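## Task

Retrieve the small white block from beneath the workbench and place it inside the steel box. The steel box must end up resting flat on the workbench top with nothing overhanging the edge. Neither robot may tip over or be left leaning, or the task fails. The result only counts if it stays put without a robot holding it, so release everything and pull the robots away at the end.

## Robot and tools

Two mobile robots share the room. stretch (Hello Robot Stretch 3) has one arm on a lift mast, reaching out to the robot's right; its base is 0.33 m long and 0.34 m wide and pivots 0.05 m behind its front edge. rby (Rainbow RB-Y1) has two arms, a head and a folding torso; its base is 0.66 m long and 0.58 m wide, front edge 0.10 m ahead of the wheel axle. Neither base can move sideways. Each robot reports in its own base frame: origin on the floor between the drive wheels, x forward, y left, z up. The odometry frame is the base frame at the start of the scene. Only images, lidar_m, wrist_depth_mm and head_depth_mm show where the robots are relative to each other.

TOOLS. execute_actions takes "actions" (a list holding one action, or empty to just read state and images) and optional "cameras" (names from rby_head_camera, rby_left_wrist_camera, rby_right_wrist_camera, stretch_head_camera, stretch_nav_camera, stretch_wrist_camera, or "all"; [] gives none). The action is an object keyed "stretch" and/or "rby", each with its own part. All motions in it start together. An unknown key or out-of-range number rejects the whole call. wait takes "seconds" (0 to 10) and just lets the scene run. zoom_image takes "camera" and "region" [x0, y0, x1, y1] in pixels of that camera's latest full image, top-left origin, at most 504 by 504. finished_scene takes "scene" (1 or 2) and ends it permanently.

BASE (both robots). "base" holds exactly one command, an offset from where the base last reported itself: {"translate_m": d} drives straight d metres, forward positive; {"rotate_rad": d} turns in place d radians, left (counter-clockwise from above) positive. stretch: translate_m -1 to 1, rotate_rad -3.2 to 3.2. rby: translate_m -3 to 3, rotate_rad -3.2 to 3.2; optional "speeds" {"translate_m": 0.05 to 0.4 m/s, "rotate_rad": 0.1 to 1.509 rad/s}; a base move needing more than 8.667 s is refused.

JOINTS. "joints" is a dict of absolute targets by joint name, one dict per robot. Omitted joints may keep pushing toward old targets.
stretch (metres/radians): lift_m 0 to 1.1 (arm height); arm_m 0 to 0.52 (extension); wrist_yaw_rad -1.345 to 4.42 (0 along the arm, positive toward the front, 3.0 folded over the base); wrist_pitch_rad -1.57 to 0.451 (negative tips fingers down); wrist_roll_rad -2.911 to 2.911; gripper_m -0.089 to 0.179 (larger is wider; real gap is smaller than the value); head_pan_rad -3.953 to 1.73 (positive left, -1.57 faces along the arm); head_tilt_rad -1.53 to 0.419 (negative down). Optional "contact_limits" {"arm_m": effort %, 1 to 100} stops arm extension at that effort; lower is gentler.
rby (radians, grippers in metres): torso_squat_rad 0 to 1.2, torso_shift_rad -0.3 to 0.6, torso_pitch_rad -0.2 to 1.4 (positive bows forward), torso_yaw_rad -1.5 to 1.5 (positive left); per arm shoulder_pitch -2.356 to 2.356 (negative swings forward/up), left_shoulder_roll_rad 0 to 3.141 and right_shoulder_roll_rad -3.141 to 0 (both lift outward), shoulder_yaw -2.094 to 2.094, elbow -2.617 to 0.01 (negative bends), forearm_roll -3.141 to 3.141, wrist_pitch -1.57 to 1.919 (negative tips hand forward), hand_roll -2.705 to 2.705, gripper_m 0 to 0.1 (pad opening); head_pan_rad -0.523 to 0.523, head_tilt_rad -0.35 to 1.57 (positive down). Torso combos must hold: squat+shift<=1.52; squat-shift+pitch<=1.57; shift+0.5pitch-0.4squat<=0.7; shift+0.3pitch-0.5squat<=0.39. Optional "min_time_s" (0.1 to 8) slows arm and head motions.

GRIPPING. stretch: close to a gripper_m below the object's width; release by opening at least 0.02 above the contact value. rby: command at least 0.005 m under the object's width; "off_target" then is normal. Readings never confirm a grasp, so check with cameras.

RESULTS. base_status and joint_status per motion: "done", "off_target" (resting short, maybe still pushing), "contact_stop" (hit something; stretch's arm or lift then goes slack), "time_out", "torque_fault", "limit_stop_at_own_body", "stopped_with_arm", "limit_stop_at_motor_heat", or "not_followed" after "joint command not followed" (an rby arm target withheld to avoid self-collision; read the cause line). on_its_own covers uncommanded parts; "held at" is a held target, not a position. motor_effort is percent, peak in brackets, noisy. lidar_m: 12 sectors of 30 degrees from straight ahead counter-clockwise, plane 0.17 m up. Depth grids are 7x7 in millimetres. base_tilt (stretch) in degrees shows leaning. Motor temperatures lines warn at 65 °C (MOTOR HOT); 80 °C brakes the rby arm.

AVOID. Robots pressing hard on each other, or rby's arms on each other, fails the run; bases do not stop on contact. stretch tips easily if its arm pushes something solid above about 0.45 m, if it drives while gripping something fixed, or snags furniture; back off in small steps and lower lift_m near 0.2 if it leans. Fold or unfold stretch's wrist only with lift_m 0.32 to 0.95, wrist_pitch_rad -0.4 and roll near 0. stretch drives fast only when stowed (lift_m under 0.30, arm_m under 0.03, wrist_yaw_rad over 2.54). After an rby contact stop, retreat arms first, then torso. Keep rby loads under 3 kg per arm and not far forward. Do not drop, slam or shove objects; loose items can be nudged by outside pushes. Finish with both grippers open and robots moved away.

Each tool is called after "Request:" as name(argument=value, ...), one argument or row to a line, values as JSON.

## Session

I'll start by looking at the current state and all camera images.

Request:
execute_actions(
  actions=[],
)

Scene clock: 0.00 s.
Motor temperatures (°C, as the motors report them): left_arm=[26 27 28 32 30 30 31] | right_arm=[28 29 27 30 33 28 31]
stretch.base_odometry: x=+0.000 y=+0.000 heading=+0.000 (m, m, rad; stretch's odometry frame)
stretch.turned_by_wheels: +0.000 (rad since the last result)
stretch.turned_by_imu: +0.000 (rad since the last result)
stretch.base_tilt: forward=-1.4 right=+0.1 (deg)
stretch.lidar_m: 3.79 2.90 2.61 2.43 2.49 1.63 1.37 1.38 2.32 2.08 1.82 2.41
stretch.head_depth_mm: 1812 2595 3801 3797 3754 3785 2679 / 1825 2623 3812 3758 3786 3679 2657 / 1836 2468 3772 3708 3718 3617 2628 / 1847 2478 3725 3703 3701 3622 2627 / 1859 2487 3712 3678 3615 3541 2582 / 1876 2429 3685 3663 3627 3526 2602 / 1894 2551 3685 3586 3548 3584 2548
stretch.base_status: not commanded
stretch.joint_positions: lift_m=+0.491 arm_m=-0.003 wrist_yaw_rad=+2.818 wrist_pitch_rad=-0.490 wrist_roll_rad=-0.014 gripper_m=+0.037 head_pan_rad=-0.008 head_tilt_rad=+0.013
stretch.joint_status: not commanded
stretch.motor_effort: left_wheel=+0 right_wheel=+0 lift_m=+33 arm_m=+0 wrist_yaw_rad=-1 wrist_pitch_rad=+5 wrist_roll_rad=+0 gripper_m=-1 head_pan_rad=+0 head_tilt_rad=+2 (%)
stretch.hand_pose: x=+0.0470 y=+0.0614 z=+0.4879 quat_wxyz=(+0.280, +0.700, +0.061, +0.655) (m; stretch's base frame)
stretch.wrist_depth_mm: - - - - - - - / - - - - - - - / - - - - - - - / - 899 913 966 931 985 - / 757 763 802 794 793 813 856 / 659 - 642 690 700 727 720 / 584 593 620 608 621 638 649
rby.base_odometry: x=+0.000 y=+0.000 heading=+0.000 (m, m, rad; rby's odometry frame)
rby.base_status: not commanded
rby.joint_positions: torso_squat_rad=+0.350 torso_shift_rad=+0.000 torso_pitch_rad=+0.000 torso_yaw_rad=+0.000 left_shoulder_pitch_rad=+0.015 left_shoulder_roll_rad=+0.031 left_shoulder_yaw_rad=+0.017 left_elbow_rad=-0.307 left_forearm_roll_rad=+0.056 left_wrist_pitch_rad=-0.035 left_hand_roll_rad=+0.032 left_gripper_m=+0.100 right_shoulder_pitch_rad=+0.020 right_shoulder_roll_rad=-0.014 right_shoulder_yaw_rad=+0.018 right_elbow_rad=-0.129 right_forearm_roll_rad=+0.020 right_wrist_pitch_rad=+0.053 right_hand_roll_rad=-0.030 right_gripper_m=+0.101 head_pan_rad=+0.001 head_tilt_rad=+0.400
rby.joint_status: not commanded
rby.chest: x=-0.2282 y=-0.0001 z=+1.2475 quat_wxyz=(+1.000, +0.000, +0.000, +0.000) (m; rby's base frame)
rby.left_hand: x=-0.0825 y=+0.2470 z=+0.5794 quat_wxyz=(+0.985, +0.011, -0.164, +0.051) (m; rby's base frame)
rby.right_hand: x=-0.1916 y=-0.2299 z=+0.5629 quat_wxyz=(+1.000, -0.007, -0.029, +0.001) (m; rby's base frame)
pictures: rby_head_camera, rby_left_wrist_camera, rby_right_wrist_camera, stretch_head_camera (sideways: a quarter turn clockwise sets it upright), stretch_nav_camera (sideways: a quarter turn counterclockwise sets it upright), stretch_wrist_camera
Images, in order (width x height): rby_head_camera 896x504, rby_left_wrist_camera 644x364, rby_right_wrist_camera 644x364, stretch_head_camera 896x504, stretch_nav_camera 672x504, stretch_wrist_camera 644x364.

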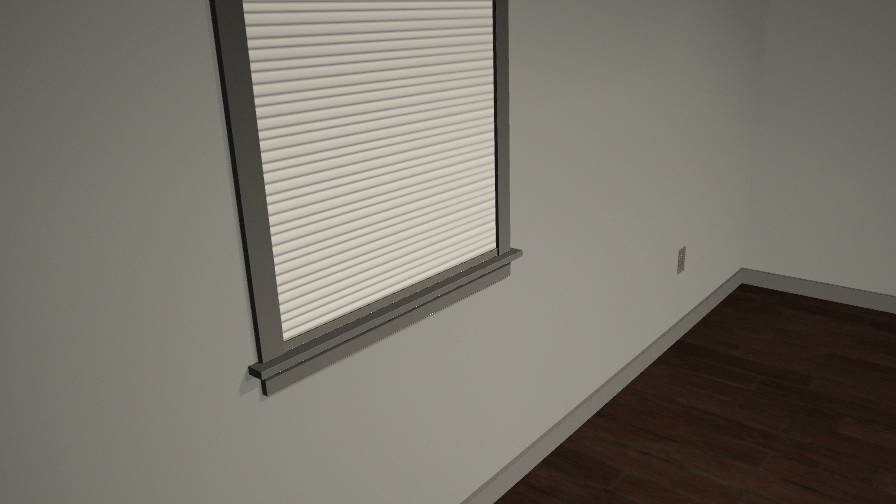

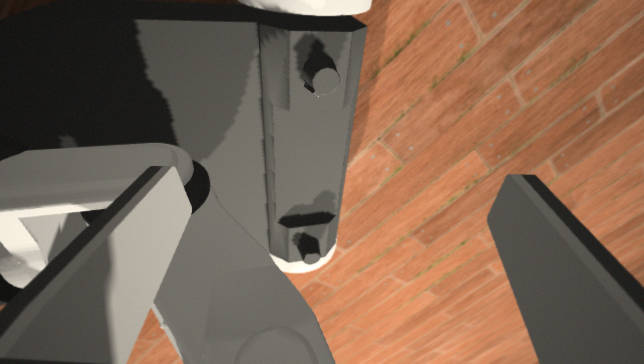

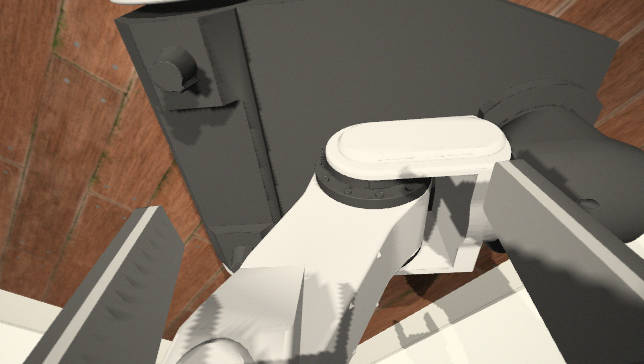

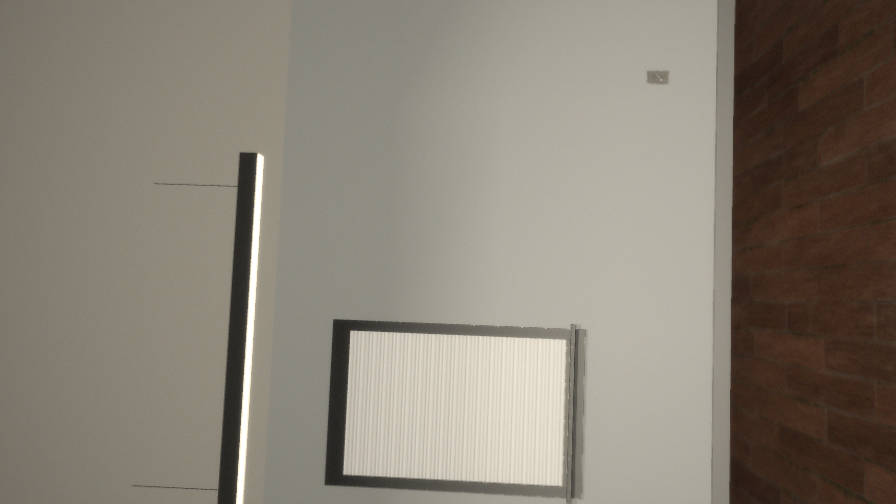

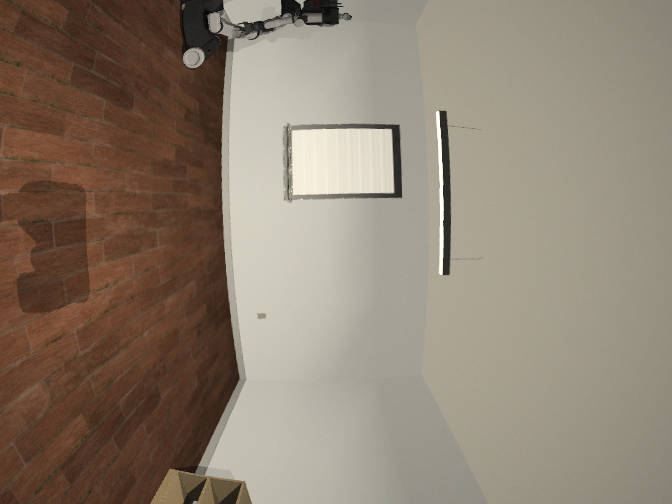

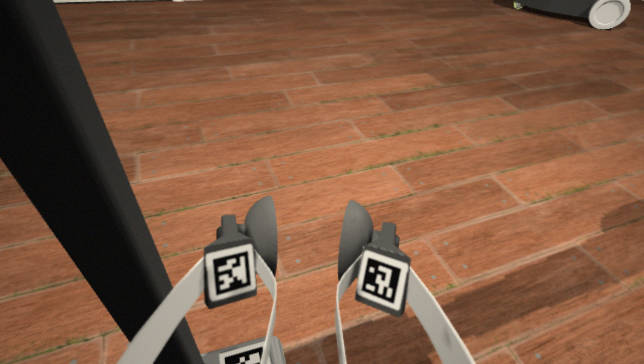

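Request:
execute_actions(
  actions=[
    {"stretch": {"joints": {"head_pan_rad": -1.2, "head_tilt_rad": -0.5}}, "rby": {"joints": {"head_pan_rad": -0.52, "head_tilt_rad": 0.5}}},
  ],
  cameras=["rby_head_camera", "stretch_head_camera", "stretch_nav_camera"],
)

Scene clock: 2.87 s.
Motor temperatures (°C, as the motors report them): left_arm=[26 27 28 32 30 30 31] | right_arm=[28 29 27 30 33 28 31]
stretch.base_odometry: x=+0.000 y=+0.000 heading=+0.000 (m, m, rad; stretch's odometry frame)
stretch.turned_by_wheels: +0.000 (rad since the last result)
stretch.turned_by_imu: -0.001 (rad since the last result)
stretch.base_tilt: forward=-1.4 right=+0.0 (deg)
stretch.lidar_m: 3.80 2.91 2.61 2.43 2.49 1.62 1.37 1.38 2.32 2.08 1.82 2.41
stretch.head_depth_mm: 1807 1934 2042 2238 2150 1692 1393 / 1850 1981 2141 2318 2135 1684 1395 / 1893 2035 2177 2210 2109 1679 1387 / 1961 2106 2230 2360 2123 1667 1386 / 2040 2189 2072 2332 2086 1646 1374 / 2092 2269 2076 2348 2088 1657 1368 / 2167 2339 2453 2464 2082 1652 1365
stretch.base_status: not commanded
stretch.joint_positions: lift_m=+0.491 arm_m=-0.003 wrist_yaw_rad=+2.818 wrist_pitch_rad=-0.490 wrist_roll_rad=-0.014 gripper_m=+0.037 head_pan_rad=-1.193 head_tilt_rad=-0.493
stretch.joint_status: all done
stretch.motor_effort: left_wheel=+0(1) right_wheel=+1(0) lift_m=+33(33) arm_m=-1(0) wrist_yaw_rad=+0(1) wrist_pitch_rad=+5(5) wrist_roll_rad=+0(0) gripper_m=-1(0) head_pan_rad=-4(52) head_tilt_rad=-3(29) (%)
stretch.hand_pose: x=+0.0470 y=+0.0614 z=+0.4879 quat_wxyz=(+0.280, +0.700, +0.061, +0.655) (m; stretch's base frame)
stretch.wrist_depth_mm: - - - - - - - / - - - - - - - / - - - - - - - / - 903 926 942 962 961 - / 739 775 810 793 821 805 860 / 658 - 657 695 714 719 729 / 584 587 619 622 635 643 645
rby.base_odometry: x=+0.000 y=+0.000 heading=+0.000 (m, m, rad; rby's odometry frame)
rby.base_status: not commanded
rby.joint_positions: torso_squat_rad=+0.350 torso_shift_rad=+0.000 torso_pitch_rad=+0.000 torso_yaw_rad=+0.000 left_shoulder_pitch_rad=+0.015 left_shoulder_roll_rad=+0.031 left_shoulder_yaw_rad=+0.017 left_elbow_rad=-0.307 left_forearm_roll_rad=+0.056 left_wrist_pitch_rad=-0.035 left_hand_roll_rad=+0.032 left_gripper_m=+0.100 right_shoulder_pitch_rad=+0.020 right_shoulder_roll_rad=-0.014 right_shoulder_yaw_rad=+0.018 right_elbow_rad=-0.129 right_forearm_roll_rad=+0.020 right_wrist_pitch_rad=+0.053 right_hand_roll_rad=-0.030 right_gripper_m=+0.101 head_pan_rad=-0.520 head_tilt_rad=+0.500
rby.joint_status: all done
rby.chest: x=-0.2282 y=-0.0001 z=+1.2475 quat_wxyz=(+1.000, +0.000, +0.000, +0.000) (m; rby's base frame)
rby.left_hand: x=-0.0825 y=+0.2470 z=+0.5794 quat_wxyz=(+0.985, +0.011, -0.164, +0.051) (m; rby's base frame)
rby.right_hand: x=-0.1916 y=-0.2299 z=+0.5629 quat_wxyz=(+1.000, -0.007, -0.029, +0.001) (m; rby's base frame)
pictures: rby_head_camera, stretch_head_camera (sideways: a quarter turn clockwise sets it upright), stretch_nav_camera (sideways: a quarter turn counterclockwise sets it upright)
camera_calibration (this result's frames):
rby_head_camera: T_world_to_cam=[[-0.507414, -0.85942, -0.062679, -0.0145374], [-0.332179, 0.262203, -0.906039, 1.29846], [0.795102, -0.438917, -0.418527, 0.723648], [0, 0, 0, 1]] pos_world=[-0.151429, -0.0353323, 1.47841]
stretch_head_camera: T_world_to_cam=[[-0.160479, 0.369788, -0.915152, 1.20758], [0.920324, 0.391142, -0.00333581, 0.00162612], [0.356721, -0.842772, -0.403095, 0.481814], [0, 0, 0, 1]] pos_world=[0.0204207, -0.0411243, 1.29934]
stretch_nav_camera: T_world_to_cam=[[0.163666, -0.43174, 0.887025, -1.11821], [-0.951735, -0.30575, 0.0267893, 0.0239381], [0.259642, -0.848598, -0.460943, 0.562293], [0, 0, 0, 1]] pos_world=[0.0598015, 0.00170364, 1.25043]
Images, in order (width x height): rby_head_camera 896x504, stretch_head_camera 896x504, stretch_nav_camera 672x504.

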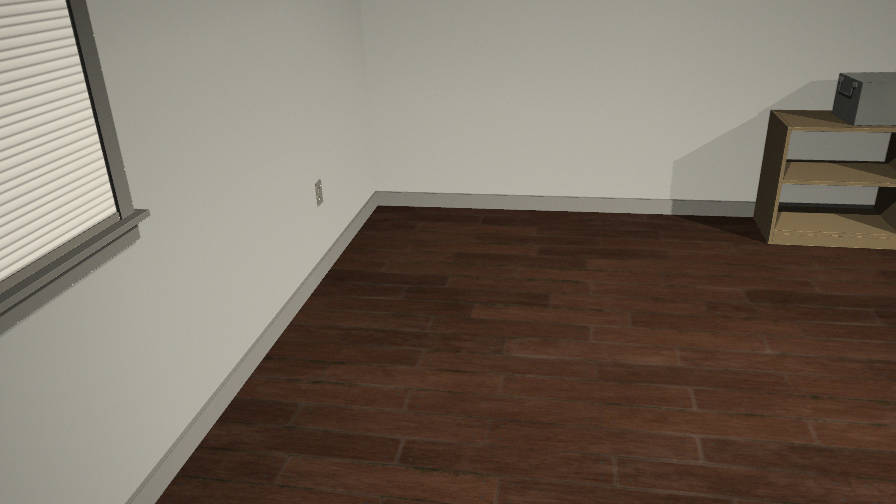

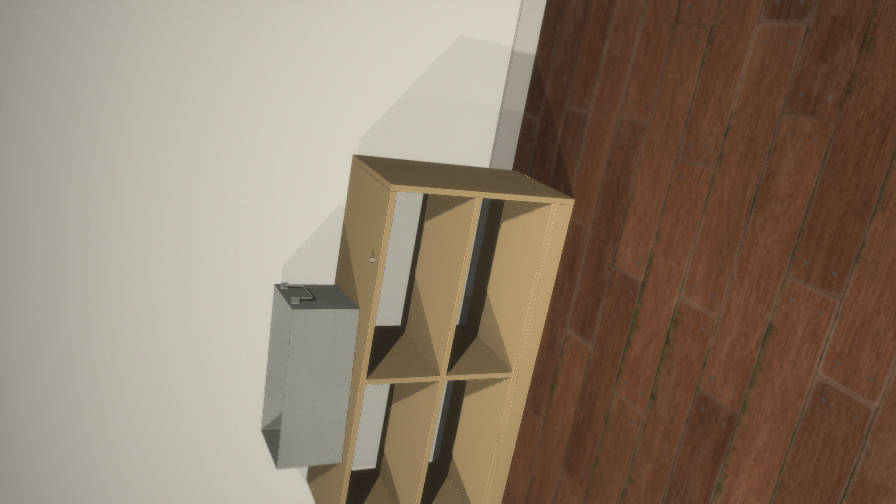

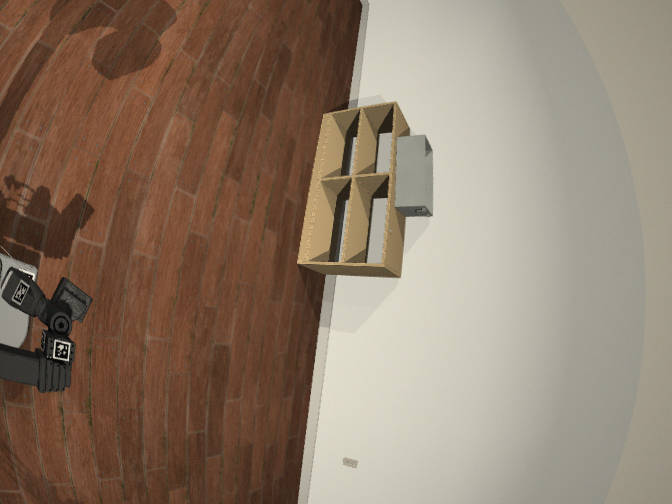

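Request:
execute_actions(
  actions=[
    {"stretch": {"joints": {"head_pan_rad": -3.0, "head_tilt_rad": -0.5}}},
  ],
  cameras=["stretch_head_camera", "stretch_nav_camera"],
)

Scene clock: 6.20 s.
Motor temperatures (°C, as the motors report them): left_arm=[26 27 28 32 30 30 31] | right_arm=[28 29 27 30 33 28 31]
stretch.base_odometry: x=+0.000 y=+0.000 heading=+0.000 (m, m, rad; stretch's odometry frame)
stretch.turned_by_wheels: +0.000 (rad since the last result)
stretch.turned_by_imu: -0.001 (rad since the last result)
stretch.base_tilt: forward=-1.4 right=+0.0 (deg)
stretch.lidar_m: 3.80 2.90 2.61 2.43 2.49 1.63 1.37 1.38 2.32 2.08 1.82 2.41
stretch.head_depth_mm: 1726 1855 1634 1891 1931 1674 1397 / 1742 1867 1613 1897 1922 1690 1389 / 1759 1906 1595 1975 1906 1677 1388 / 1768 1909 1580 1777 1721 1670 1383 / 1806 1939 1548 1562 1613 1658 1372 / 1801 1948 1658 1562 1648 1647 1366 / 1825 1968 1654 1585 1664 1648 1371
stretch.base_status: not commanded
stretch.joint_positions: lift_m=+0.491 arm_m=-0.003 wrist_yaw_rad=+2.818 wrist_pitch_rad=-0.490 wrist_roll_rad=-0.014 gripper_m=+0.037 head_pan_rad=-2.993 head_tilt_rad=-0.494
stretch.joint_status: all done
stretch.motor_effort: left_wheel=-1(0) right_wheel=+0(0) lift_m=+33(33) arm_m=+0(1) wrist_yaw_rad=-1(0) wrist_pitch_rad=+4(5) wrist_roll_rad=+0(0) gripper_m=-1(0) head_pan_rad=-4(51) head_tilt_rad=-2(4) (%)
stretch.hand_pose: x=+0.0470 y=+0.0614 z=+0.4879 quat_wxyz=(+0.280, +0.700, +0.061, +0.655) (m; stretch's base frame)
stretch.wrist_depth_mm: - - - - - - - / - - - - - - - / - - - - - - - / - 883 896 944 971 989 - / 734 776 815 786 813 811 843 / 668 - 640 687 713 732 736 / 584 593 618 605 622 638 644
rby.base_odometry: x=+0.000 y=+0.000 heading=+0.000 (m, m, rad; rby's odometry frame)
rby.base_status: not commanded
rby.joint_positions: torso_squat_rad=+0.350 torso_shift_rad=+0.000 torso_pitch_rad=+0.000 torso_yaw_rad=+0.000 left_shoulder_pitch_rad=+0.015 left_shoulder_roll_rad=+0.031 left_shoulder_yaw_rad=+0.017 left_elbow_rad=-0.307 left_forearm_roll_rad=+0.056 left_wrist_pitch_rad=-0.035 left_hand_roll_rad=+0.032 left_gripper_m=+0.100 right_shoulder_pitch_rad=+0.020 right_shoulder_roll_rad=-0.014 right_shoulder_yaw_rad=+0.018 right_elbow_rad=-0.129 right_forearm_roll_rad=+0.020 right_wrist_pitch_rad=+0.053 right_hand_roll_rad=-0.030 right_gripper_m=+0.101 head_pan_rad=-0.520 head_tilt_rad=+0.500
rby.joint_status: not commanded
rby.chest: x=-0.2282 y=-0.0001 z=+1.2475 quat_wxyz=(+1.000, +0.000, +0.000, +0.000) (m; rby's base frame)
rby.left_hand: x=-0.0825 y=+0.2470 z=+0.5794 quat_wxyz=(+0.985, +0.011, -0.164, +0.051) (m; rby's base frame)
rby.right_hand: x=-0.1916 y=-0.2299 z=+0.5629 quat_wxyz=(+1.000, -0.007, -0.029, +0.001) (m; rby's base frame)
pictures: stretch_head_camera (sideways: a quarter turn clockwise sets it upright), stretch_nav_camera (sideways: a quarter turn counterclockwise sets it upright)
camera_calibration (this result's frames):
stretch_head_camera: T_world_to_cam=[[0.396923, 0.0723183, -0.914998, 1.20397], [0.171818, -0.985123, -0.00332673, 0.0061802], [-0.901627, -0.155893, -0.403444, 0.489943], [0, 0, 0, 1]] pos_world=[-0.0372015, -0.00460265, 1.29932]
stretch_nav_camera: T_world_to_cam=[[-0.457968, -0.0613457, 0.886849, -1.11419], [-0.081531, 0.99631, 0.0268149, 0.0185965], [-0.885222, -0.0600254, -0.46128, 0.569716], [0, 0, 0, 1]] pos_world=[-0.00442241, -0.0526813, 1.25042]
Images, in order (width x height): stretch_head_camera 896x504, stretch_nav_camera 672x504.

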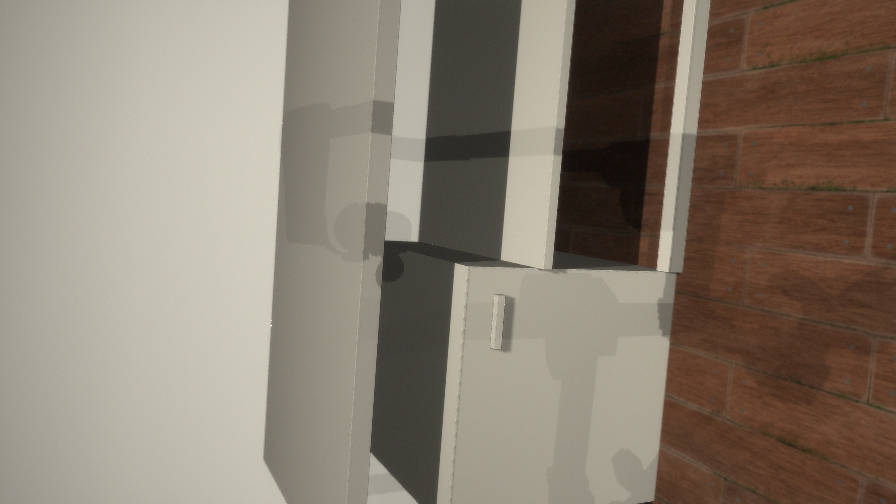

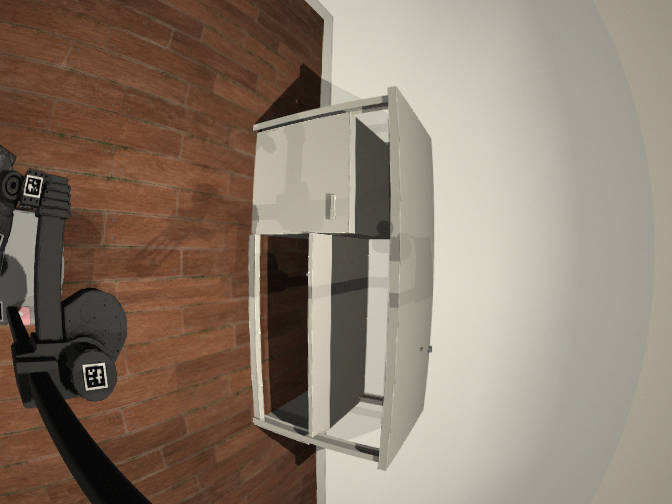

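Request:
zoom_image(
  camera="stretch_nav_camera",
  region=[240, 220, 360, 330],
)

Request:
zoom_image(
  camera="stretch_head_camera",
  region=[500, 0, 760, 290],
)

Region (240, 220, 360, 330) of stretch_nav_camera's 672x504 image, scaled by 4.200, with more detail than that image has; it fills the top 462 rows of this view, and the rest is white.

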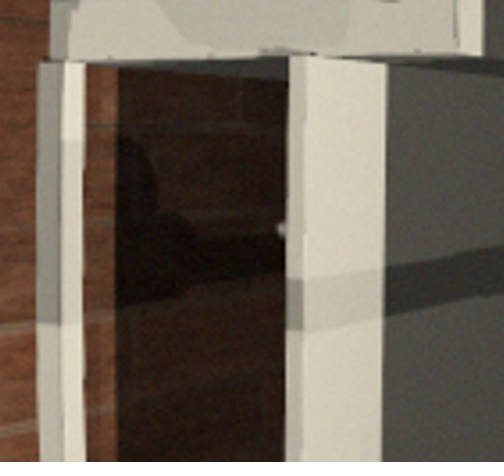

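Region (500, 0, 760, 290) of stretch_head_camera's 896x504 image, scaled by 1.738, with more detail than that image has; it fills the left 452 columns of this view, and the rest is white.

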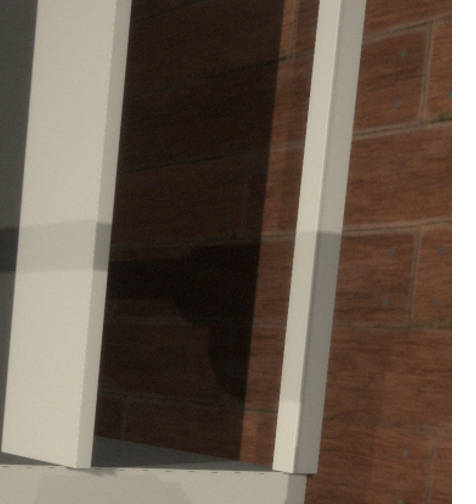

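Request:
execute_actions(
  actions=[
    {"stretch": {"joints": {"wrist_pitch_rad": -0.4, "wrist_yaw_rad": 0.0, "head_pan_rad": -2.4, "head_tilt_rad": -0.7}}, "rby": {"base": {"rotate_rad": -1.3}, "joints": {"head_pan_rad": 0.0, "head_tilt_rad": 0.4}}},
  ],
  cameras=["rby_head_camera", "stretch_nav_camera"],
)

Scene clock: 124.97 s.
Motor temperatures (°C, as the motors report them): left_arm=[26 27 28 32 30 30 31] | right_arm=[28 29 27 30 33 28 31]
stretch.base_odometry: x=+0.000 y=+0.000 heading=+0.000 (m, m, rad; stretch's odometry frame)
stretch.turned_by_wheels: +0.000 (rad since the last result)
stretch.turned_by_imu: -0.002 (rad since the last result)
stretch.base_tilt: forward=-1.3 right=+0.1 (deg)
stretch.lidar_m: 3.79 3.03 2.61 2.43 2.50 1.62 1.36 1.38 2.32 2.08 1.82 2.42
stretch.head_depth_mm: 1881 1486 1542 1600 1672 1441 1237 / 2014 1525 1608 1742 1719 1434 1237 / 2175 2378 2553 1965 1694 1432 1230 / 2307 2575 2666 2098 1693 1429 1224 / 2527 2772 2722 2104 1685 1416 1225 / 2439 2664 2728 2072 1688 1415 1218 / 2224 2438 2576 2067 1680 1409 1221
stretch.base_status: not commanded
stretch.joint_positions: lift_m=+0.491 arm_m=-0.003 wrist_yaw_rad=+0.002 wrist_pitch_rad=-0.419 wrist_roll_rad=-0.014 gripper_m=+0.037 head_pan_rad=-2.407 head_tilt_rad=-0.691
stretch.joint_status: all done
stretch.motor_effort: left_wheel=+0(1) right_wheel=+0(0) lift_m=+33(33) arm_m=+0(1) wrist_yaw_rad=-2(1) wrist_pitch_rad=+6(3) wrist_roll_rad=+0(0) gripper_m=+0(1) head_pan_rad=+5(43) head_tilt_rad=-4(21) (%)
stretch.hand_pose: x=-0.0211 y=-0.3664 z=+0.5034 quat_wxyz=(+0.697, +0.149, -0.686, -0.146) (m; stretch's base frame)
stretch.wrist_depth_mm: - - - - - - - / - - - - - - - / - - - - - - - / 934 966 - - - - - / 782 821 858 846 880 898 921 / 702 713 688 742 769 782 778 / 614 621 644 639 663 691 685
rby.base_odometry: x=+0.000 y=+0.000 heading=-1.299 (m, m, rad; rby's odometry frame)
rby.base_status: done
rby.joint_positions: torso_squat_rad=+0.350 torso_shift_rad=+0.000 torso_pitch_rad=+0.000 torso_yaw_rad=+0.000 left_shoulder_pitch_rad=+0.015 left_shoulder_roll_rad=+0.031 left_shoulder_yaw_rad=+0.017 left_elbow_rad=-0.307 left_forearm_roll_rad=+0.056 left_wrist_pitch_rad=-0.035 left_hand_roll_rad=+0.032 left_gripper_m=+0.100 right_shoulder_pitch_rad=+0.020 right_shoulder_roll_rad=-0.014 right_shoulder_yaw_rad=+0.018 right_elbow_rad=-0.129 right_forearm_roll_rad=+0.020 right_wrist_pitch_rad=+0.053 right_hand_roll_rad=-0.030 right_gripper_m=+0.101 head_pan_rad=+0.000 head_tilt_rad=+0.400
rby.joint_status: all done
rby.chest: x=-0.2282 y=-0.0002 z=+1.2475 quat_wxyz=(+1.000, +0.000, +0.000, +0.000) (m; rby's base frame)
rby.left_hand: x=-0.0825 y=+0.2470 z=+0.5794 quat_wxyz=(+0.985, +0.011, -0.164, +0.051) (m; rby's base frame)
rby.right_hand: x=-0.1916 y=-0.2299 z=+0.5629 quat_wxyz=(+1.000, -0.007, -0.029, +0.001) (m; rby's base frame)
pictures: rby_head_camera, stretch_nav_camera (sideways: a quarter turn counterclockwise sets it upright)
camera_calibration (this result's frames):
rby_head_camera: T_world_to_cam=[[-0.00705678, -0.99794, -0.0637663, 0.0901291], [-0.325784, 0.0625831, -0.943371, 1.35378], [0.945418, 0.0141169, -0.325554, 0.620159], [0, 0, 0, 1]] pos_world=[-0.144635, -0.00353491, 1.48476]
stretch_nav_camera: T_world_to_cam=[[-0.470053, -0.414634, 0.779185, -0.973734], [-0.623437, 0.780879, 0.0394389, 0.00547557], [-0.624801, -0.467234, -0.625552, 0.781852], [0, 0, 0, 1]] pos_world=[0.0342089, -0.0427111, 1.24759]
Images, in order (width x height): rby_head_camera 896x504, stretch_nav_camera 672x504.

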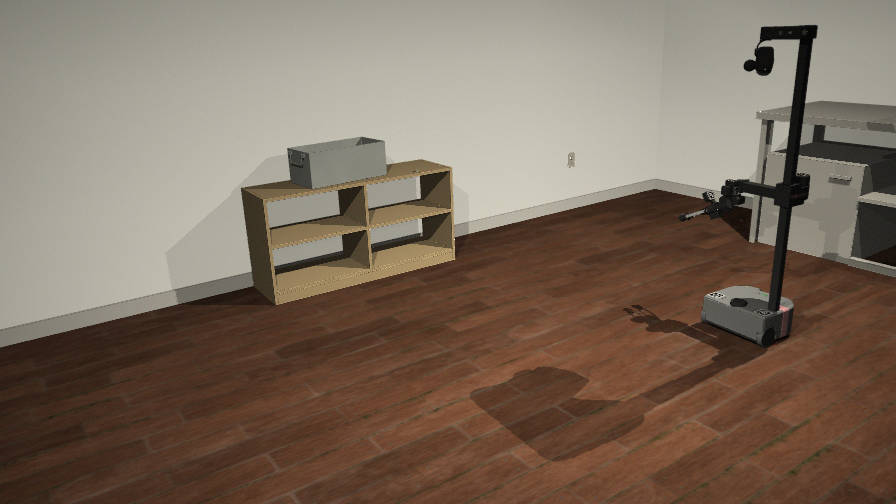

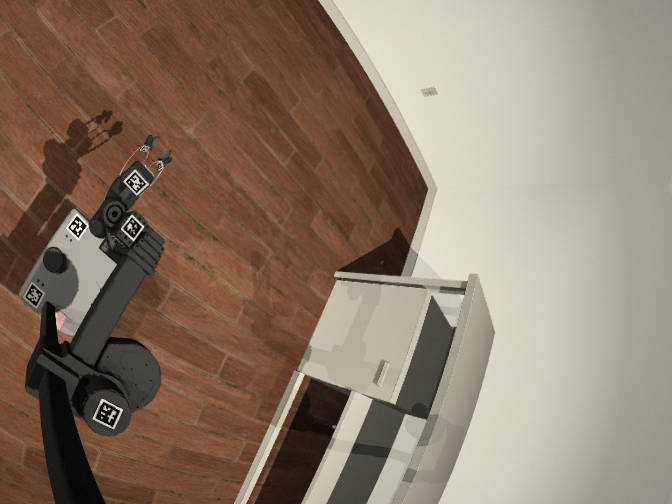

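Request:
execute_actions(
  actions=[
    {"stretch": {"base": {"translate_m": -0.93}, "joints": {"lift_m": 0.15, "wrist_pitch_rad": -0.2, "head_pan_rad": -3.0, "head_tilt_rad": -1.0}}, "rby": {"base": {"translate_m": 2.62}, "joints": {"head_pan_rad": 0.4, "head_tilt_rad": 0.55}}},
  ],
  cameras=["rby_head_camera", "stretch_nav_camera", "stretch_head_camera"],
)

Scene clock: 156.80 s.
Motor temperatures (°C, as the motors report them): left_arm=[26 27 28 32 30 30 31] | right_arm=[28 29 27 30 33 28 31]
stretch.base_odometry: x=-0.930 y=+0.000 heading=+0.000 (m, m, rad; stretch's odometry frame)
stretch.turned_by_wheels: +0.000 (rad since the last result)
stretch.turned_by_imu: -0.002 (rad since the last result)
stretch.base_tilt: forward=-1.4 right=+0.1 (deg)
stretch.lidar_m: 2.07 3.66 2.52 2.38 1.10 1.15 1.08 0.48 0.57 2.25 2.26 2.58
stretch.head_depth_mm: 850 699 594 548 943 1213 1129 / 843 698 592 561 942 1223 1146 / 846 694 589 989 941 1231 - / 840 693 588 988 952 1224 - / 837 687 586 999 954 1222 - / 833 687 584 824 973 1229 1130 / 828 684 583 808 1002 1227 1117
stretch.base_status: done
stretch.joint_positions: lift_m=+0.151 arm_m=-0.003 wrist_yaw_rad=+0.001 wrist_pitch_rad=-0.221 wrist_roll_rad=-0.014 gripper_m=+0.037 head_pan_rad=-2.993 head_tilt_rad=-0.987
stretch.joint_status: all done
stretch.motor_effort: left_wheel=+0(4) right_wheel=+1(4) lift_m=+14(29) arm_m=-1(0) wrist_yaw_rad=-1(1) wrist_pitch_rad=+7(10) wrist_roll_rad=+0(0) gripper_m=-1(1) head_pan_rad=-4(42) head_tilt_rad=-5(27) (%)
stretch.hand_pose: x=-0.0212 y=-0.3869 z=+0.2097 quat_wxyz=(+0.708, +0.079, -0.697, -0.077) (m; stretch's base frame)
stretch.wrist_depth_mm: - - - - - - 445 / - - - - - 599 446 / 884 906 947 - - 622 442 / 623 649 682 700 722 626 434 / 491 503 535 522 546 551 434 / 399 414 397 431 454 452 424 / 339 345 351 356 366 377 381
rby.base_odometry: x=+0.701 y=-2.524 heading=-1.300 (m, m, rad; rby's odometry frame)
rby.base_status: done
rby.joint_positions: torso_squat_rad=+0.350 torso_shift_rad=+0.000 torso_pitch_rad=+0.000 torso_yaw_rad=+0.000 left_shoulder_pitch_rad=+0.015 left_shoulder_roll_rad=+0.031 left_shoulder_yaw_rad=+0.017 left_elbow_rad=-0.307 left_forearm_roll_rad=+0.056 left_wrist_pitch_rad=-0.035 left_hand_roll_rad=+0.032 left_gripper_m=+0.100 right_shoulder_pitch_rad=+0.020 right_shoulder_roll_rad=-0.014 right_shoulder_yaw_rad=+0.018 right_elbow_rad=-0.129 right_forearm_roll_rad=+0.020 right_wrist_pitch_rad=+0.053 right_hand_roll_rad=-0.030 right_gripper_m=+0.101 head_pan_rad=+0.400 head_tilt_rad=+0.550
rby.joint_status: all done
rby.chest: x=-0.2281 y=-0.0002 z=+1.2475 quat_wxyz=(+1.000, +0.000, +0.000, +0.000) (m; rby's base frame)
rby.left_hand: x=-0.0825 y=+0.2470 z=+0.5794 quat_wxyz=(+0.985, +0.011, -0.164, +0.051) (m; rby's base frame)
rby.right_hand: x=-0.1916 y=-0.2299 z=+0.5629 quat_wxyz=(+1.000, -0.007, -0.029, +0.001) (m; rby's base frame)
pictures: rby_head_camera, stretch_head_camera (sideways: a quarter turn clockwise sets it upright), stretch_nav_camera (sideways: a quarter turn counterclockwise sets it upright)
camera_calibration (this result's frames):
rby_head_camera: T_world_to_cam=[[0.373503, -0.925557, -0.0619608, 0.165975], [-0.45076, -0.122711, -0.884171, 1.2423], [0.810747, 0.35817, -0.463037, 0.791442], [0, 0, 0, 1]] pos_world=[-0.143673, 0.0225922, 1.47516]
stretch_head_camera: T_world_to_cam=[[0.778222, 0.129389, -0.614516, 0.809953], [0.170435, -0.985333, 0.00837222, -0.00904044], [-0.60442, -0.11125, -0.78886, 0.989509], [0, 0, 0, 1]] pos_world=[-0.0307033, -0.00362355, 1.27839]
stretch_nav_camera: T_world_to_cam=[[-0.819128, -0.115392, 0.561885, -0.688444], [-0.101905, 0.993249, 0.0554205, -0.0184935], [-0.564487, -0.0118623, -0.825357, 1.04133], [0, 0, 0, 1]] pos_world=[0.0220064, -0.0487196, 1.24732]
Images, in order (width x height): rby_head_camera 896x504, stretch_head_camera 896x504, stretch_nav_camera 672x504.

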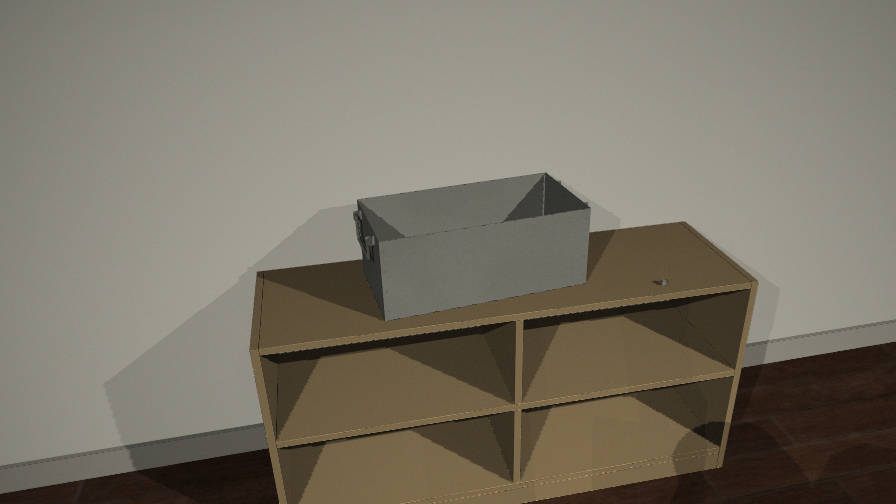

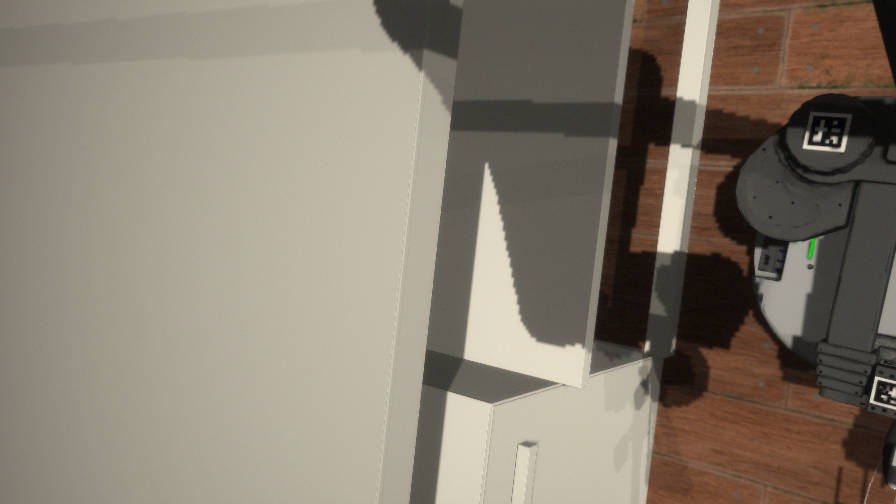

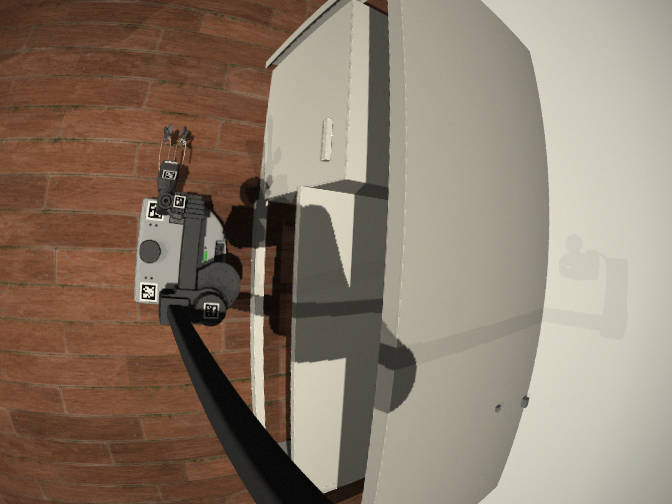

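Request:
zoom_image(
  camera="rby_head_camera",
  region=[320, 150, 620, 340],
)

Request:
zoom_image(
  camera="rby_head_camera",
  region=[335, 190, 415, 280],
)

Region (320, 150, 620, 340) of rby_head_camera's 896x504 image, scaled by 1.680, with more detail than that image has; it fills the top 319 rows of this view, and the rest is white.

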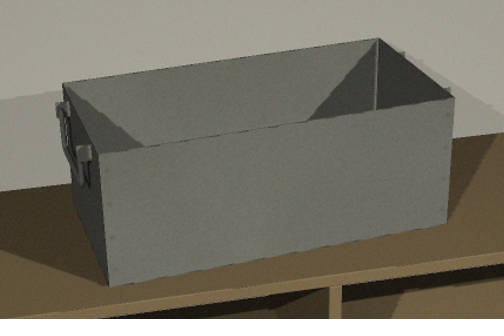

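Region (335, 190, 415, 280) of rby_head_camera's 896x504 image, scaled by 5.600, with more detail than that image has.

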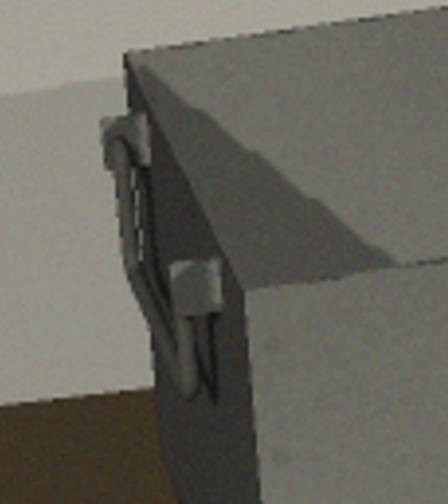

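Request:
execute_actions(
  actions=[
    {"stretch": {"base": {"rotate_rad": -1.51}, "joints": {"head_pan_rad": -1.57, "head_tilt_rad": -1.0, "wrist_pitch_rad": -0.1}}, "rby": {"base": {"translate_m": 0.46}}},
  ],
  cameras=["stretch_nav_camera", "stretch_wrist_camera"],
)

Scene clock: 211.13 s.
Motor temperatures (°C, as the motors report them): left_arm=[26 27 28 32 30 30 31] | right_arm=[28 29 27 30 33 28 31]
stretch.base_odometry: x=-0.930 y=+0.000 heading=-1.510 (m, m, rad; stretch's odometry frame)
stretch.turned_by_wheels: -1.510 (rad since the last result)
stretch.turned_by_imu: -1.492 (rad since the last result)
stretch.base_tilt: forward=-1.4 right=+0.0 (deg)
stretch.lidar_m: 2.25 2.27 1.97 2.18 3.41 2.46 2.37 0.97 1.12 0.84 0.48 0.60
stretch.head_depth_mm: 850 700 592 561 944 1226 1126 / 846 696 590 564 940 1223 1143 / 842 692 591 987 957 1217 1148 / 838 692 588 984 952 1225 - / 835 688 585 982 948 1222 1124 / 829 685 584 834 934 1213 1120 / 828 683 581 778 919 1208 1116
stretch.base_status: done
stretch.joint_positions: lift_m=+0.151 arm_m=-0.003 wrist_yaw_rad=+0.001 wrist_pitch_rad=-0.122 wrist_roll_rad=-0.014 gripper_m=+0.037 head_pan_rad=-1.577 head_tilt_rad=-0.988
stretch.joint_status: all done
stretch.motor_effort: left_wheel=+4(9) right_wheel=-4(7) lift_m=+15(15) arm_m=-1(1) wrist_yaw_rad=-1(0) wrist_pitch_rad=+7(7) wrist_roll_rad=+0(0) gripper_m=-1(1) head_pan_rad=+4(50) head_tilt_rad=-6(4) (%)
stretch.hand_pose: x=-0.0213 y=-0.3936 z=+0.2344 quat_wxyz=(+0.711, +0.044, -0.700, -0.043) (m; stretch's base frame)
stretch.wrist_depth_mm: 303 432 742 761 750 721 659 / 308 440 810 770 797 801 808 / 308 447 815 839 857 853 862 / 313 446 806 859 881 893 893 / 314 461 665 634 674 687 723 / 316 436 463 496 524 523 544 / 314 384 395 409 416 426 438
rby.base_odometry: x=+0.824 y=-2.968 heading=-1.301 (m, m, rad; rby's odometry frame)
rby.base_status: done
rby.joint_positions: torso_squat_rad=+0.350 torso_shift_rad=+0.000 torso_pitch_rad=+0.000 torso_yaw_rad=+0.000 left_shoulder_pitch_rad=+0.015 left_shoulder_roll_rad=+0.031 left_shoulder_yaw_rad=+0.017 left_elbow_rad=-0.307 left_forearm_roll_rad=+0.056 left_wrist_pitch_rad=-0.035 left_hand_roll_rad=+0.032 left_gripper_m=+0.100 right_shoulder_pitch_rad=+0.020 right_shoulder_roll_rad=-0.014 right_shoulder_yaw_rad=+0.018 right_elbow_rad=-0.129 right_forearm_roll_rad=+0.020 right_wrist_pitch_rad=+0.053 right_hand_roll_rad=-0.030 right_gripper_m=+0.101 head_pan_rad=+0.400 head_tilt_rad=+0.550
rby.joint_status: not commanded
rby.chest: x=-0.2281 y=-0.0002 z=+1.2475 quat_wxyz=(+1.000, +0.000, +0.000, +0.000) (m; rby's base frame)
rby.left_hand: x=-0.0825 y=+0.2470 z=+0.5794 quat_wxyz=(+0.985, +0.011, -0.164, +0.051) (m; rby's base frame)
rby.right_hand: x=-0.1916 y=-0.2299 z=+0.5629 quat_wxyz=(+1.000, -0.007, -0.029, +0.001) (m; rby's base frame)
pictures: stretch_nav_camera (sideways: a quarter turn counterclockwise sets it upright), stretch_wrist_camera
camera_calibration (this result's frames):
stretch_nav_camera: T_world_to_cam=[[-0.0123824, -0.827231, 0.561725, -0.693157], [-0.997078, 0.0525637, 0.0554294, -0.0130446], [-0.0753793, -0.559398, -0.825465, 1.03848], [0, 0, 0, 1]] pos_world=[0.0566906, 0.00820897, 1.24732]
stretch_wrist_camera: T_world_to_cam=[[-0.998387, -0.00262883, 0.0567193, -0.0427397], [-0.0543599, 0.332792, -0.941432, 0.383854], [-0.0164009, -0.942997, -0.332398, -0.125621], [0, 0, 0, 1]] pos_world=[-0.0238647, -0.246316, 0.322041]
Images, in order (width x height): stretch_nav_camera 672x504, stretch_wrist_camera 644x364.

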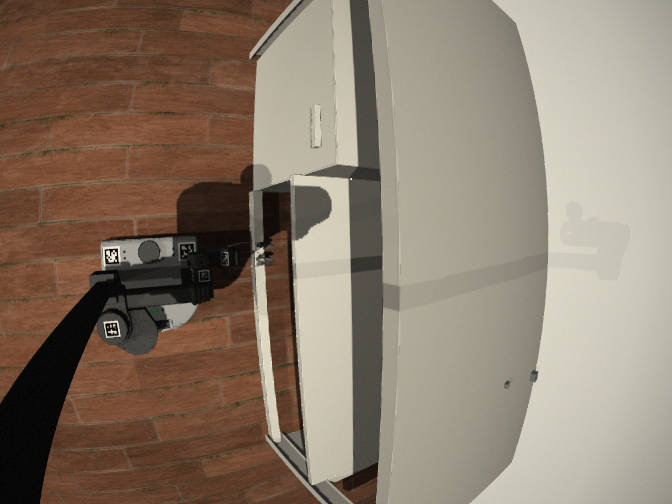

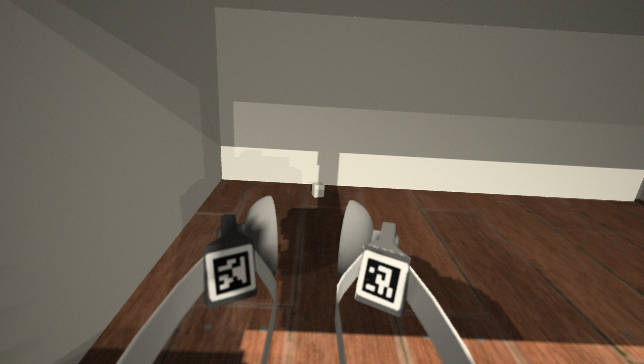

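Request:
zoom_image(
  camera="stretch_wrist_camera",
  region=[270, 150, 370, 230],
)

Region (270, 150, 370, 230) of stretch_wrist_camera's 644x364 image, scaled by 5.040; it fills the top 403 rows of this view, and the rest is white.

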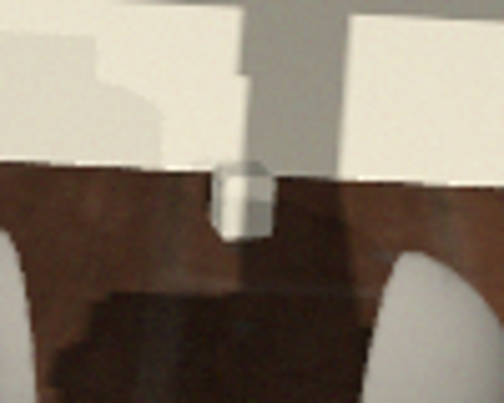

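Request:
execute_actions(
  actions=[
    {"stretch": {"base": {"rotate_rad": -1.2}, "joints": {"lift_m": 0.08}}, "rby": {"base": {"rotate_rad": 0.63}, "joints": {"head_pan_rad": 0.0, "head_tilt_rad": 0.4, "torso_squat_rad": 0.72, "torso_pitch_rad": 0.25, "left_shoulder_pitch_rad": -1.116, "left_shoulder_roll_rad": 0.226, "left_shoulder_yaw_rad": 0.342, "left_elbow_rad": -1.163, "left_forearm_roll_rad": 0.0, "left_wrist_pitch_rad": 1.666, "left_hand_roll_rad": -1.613, "right_shoulder_pitch_rad": -1.116, "right_shoulder_roll_rad": -0.226, "right_shoulder_yaw_rad": -0.342, "right_elbow_rad": -1.163, "right_forearm_roll_rad": 0.0, "right_wrist_pitch_rad": 1.666, "right_hand_roll_rad": 1.613}}},
  ],
  cameras=["rby_head_camera", "stretch_nav_camera"],
)

Scene clock: 299.73 s.
Motor temperatures (°C, as the motors report them): left_arm=[26 27 28 32 30 30 31] | right_arm=[28 29 27 30 33 28 31]
stretch.base_odometry: x=-0.930 y=+0.000 heading=-2.710 (m, m, rad; stretch's odometry frame)
stretch.turned_by_wheels: -1.200 (rad since the last result)
stretch.turned_by_imu: -1.186 (rad since the last result)
stretch.base_tilt: forward=-1.5 right=+0.0 (deg)
stretch.lidar_m: 0.48 0.53 2.25 2.27 1.95 1.90 4.15 2.63 2.38 1.00 1.15 1.08
stretch.head_depth_mm: 2184 2114 1812 1584 1380 1240 1126 / 2256 2108 1783 1565 1376 1239 1138 / 2353 2105 1799 1552 1382 1244 1155 / 2263 2003 1714 1528 1375 1232 - / 834 1120 1201 1505 1370 1233 1119 / 828 715 1191 1055 1331 1234 1114 / 827 682 643 1035 944 1205 1109
stretch.base_status: done
stretch.joint_positions: lift_m=+0.081 arm_m=-0.003 wrist_yaw_rad=+0.001 wrist_pitch_rad=-0.121 wrist_roll_rad=-0.014 gripper_m=+0.037 head_pan_rad=-1.577 head_tilt_rad=-0.988
stretch.joint_status: all done
stretch.motor_effort: left_wheel=+4(8) right_wheel=-5(8) lift_m=+15(16) arm_m=-1(1) wrist_yaw_rad=-1(1) wrist_pitch_rad=+7(7) wrist_roll_rad=+0(0) gripper_m=-1(1) head_pan_rad=+5(3) head_tilt_rad=-6(6) (%)
stretch.hand_pose: x=-0.0213 y=-0.3937 z=+0.1646 quat_wxyz=(+0.711, +0.043, -0.700, -0.042) (m; stretch's base frame)
stretch.wrist_depth_mm: 871 794 739 - - - - / 923 868 776 - - - - / 895 881 817 - - - - / 627 640 635 720 753 770 811 / 385 427 515 506 526 539 558 / 337 371 355 383 413 413 429 / 303 305 312 313 323 334 340
rby.base_odometry: x=+0.824 y=-2.967 heading=-0.672 (m, m, rad; rby's odometry frame)
rby.base_status: done
rby.joint_positions: torso_squat_rad=+0.720 torso_shift_rad=+0.000 torso_pitch_rad=+0.250 torso_yaw_rad=+0.000 left_shoulder_pitch_rad=-1.116 left_shoulder_roll_rad=+0.226 left_shoulder_yaw_rad=+0.342 left_elbow_rad=-1.163 left_forearm_roll_rad=+0.000 left_wrist_pitch_rad=+1.666 left_hand_roll_rad=-1.613 left_gripper_m=+0.100 right_shoulder_pitch_rad=-1.116 right_shoulder_roll_rad=-0.226 right_shoulder_yaw_rad=-0.342 right_elbow_rad=-1.163 right_forearm_roll_rad=+0.000 right_wrist_pitch_rad=+1.666 right_hand_roll_rad=+1.613 right_gripper_m=+0.101 head_pan_rad=+0.000 head_tilt_rad=+0.400
rby.joint_status: all done
rby.chest: x=-0.1515 y=-0.0002 z=+1.1066 quat_wxyz=(+0.992, +0.000, +0.125, +0.000) (m; rby's base frame)
rby.left_hand: x=+0.4195 y=+0.2444 z=+0.8916 quat_wxyz=(+0.697, +0.129, -0.117, -0.696) (m; rby's base frame)
rby.right_hand: x=+0.4192 y=-0.2448 z=+0.8909 quat_wxyz=(+0.697, -0.128, -0.117, +0.695) (m; rby's base frame)
pictures: rby_head_camera, stretch_nav_camera (sideways: a quarter turn counterclockwise sets it upright)
camera_calibration (this result's frames):
rby_head_camera: T_world_to_cam=[[-0.0226187, -0.997938, -0.0600649, 0.075211], [-0.549194, 0.062606, -0.833346, 1.09022], [0.835389, 0.0141381, -0.549478, 0.732932], [0, 0, 0, 1]] pos_world=[-0.0118377, -0.00356081, 1.31578]
stretch_nav_camera: T_world_to_cam=[[-0.0123416, -0.827234, 0.561723, -0.693154], [-0.997081, 0.0525143, 0.0554296, -0.0130448], [-0.0753517, -0.559399, -0.825467, 1.03848], [0, 0, 0, 1]] pos_world=[0.0566902, 0.00821165, 1.24732]
Images, in order (width x height): rby_head_camera 896x504, stretch_nav_camera 672x504.

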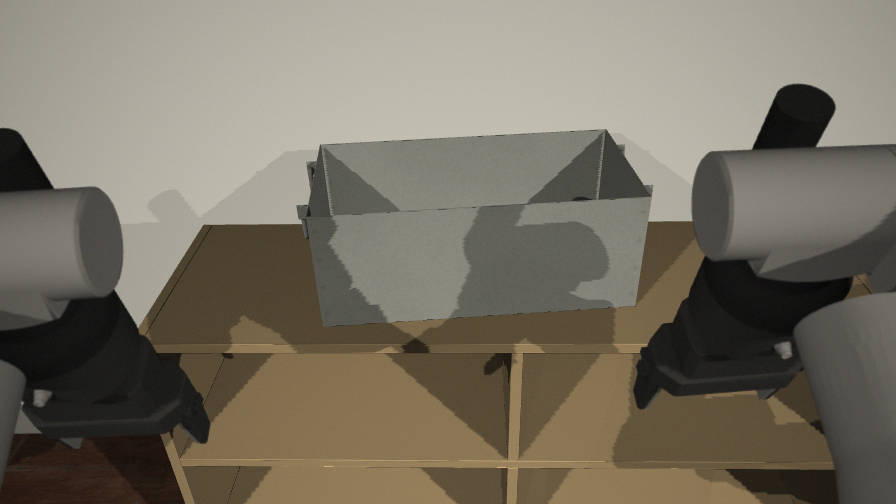

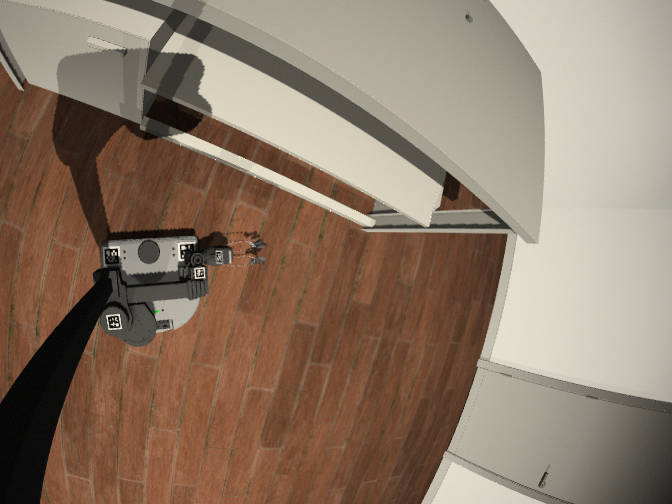

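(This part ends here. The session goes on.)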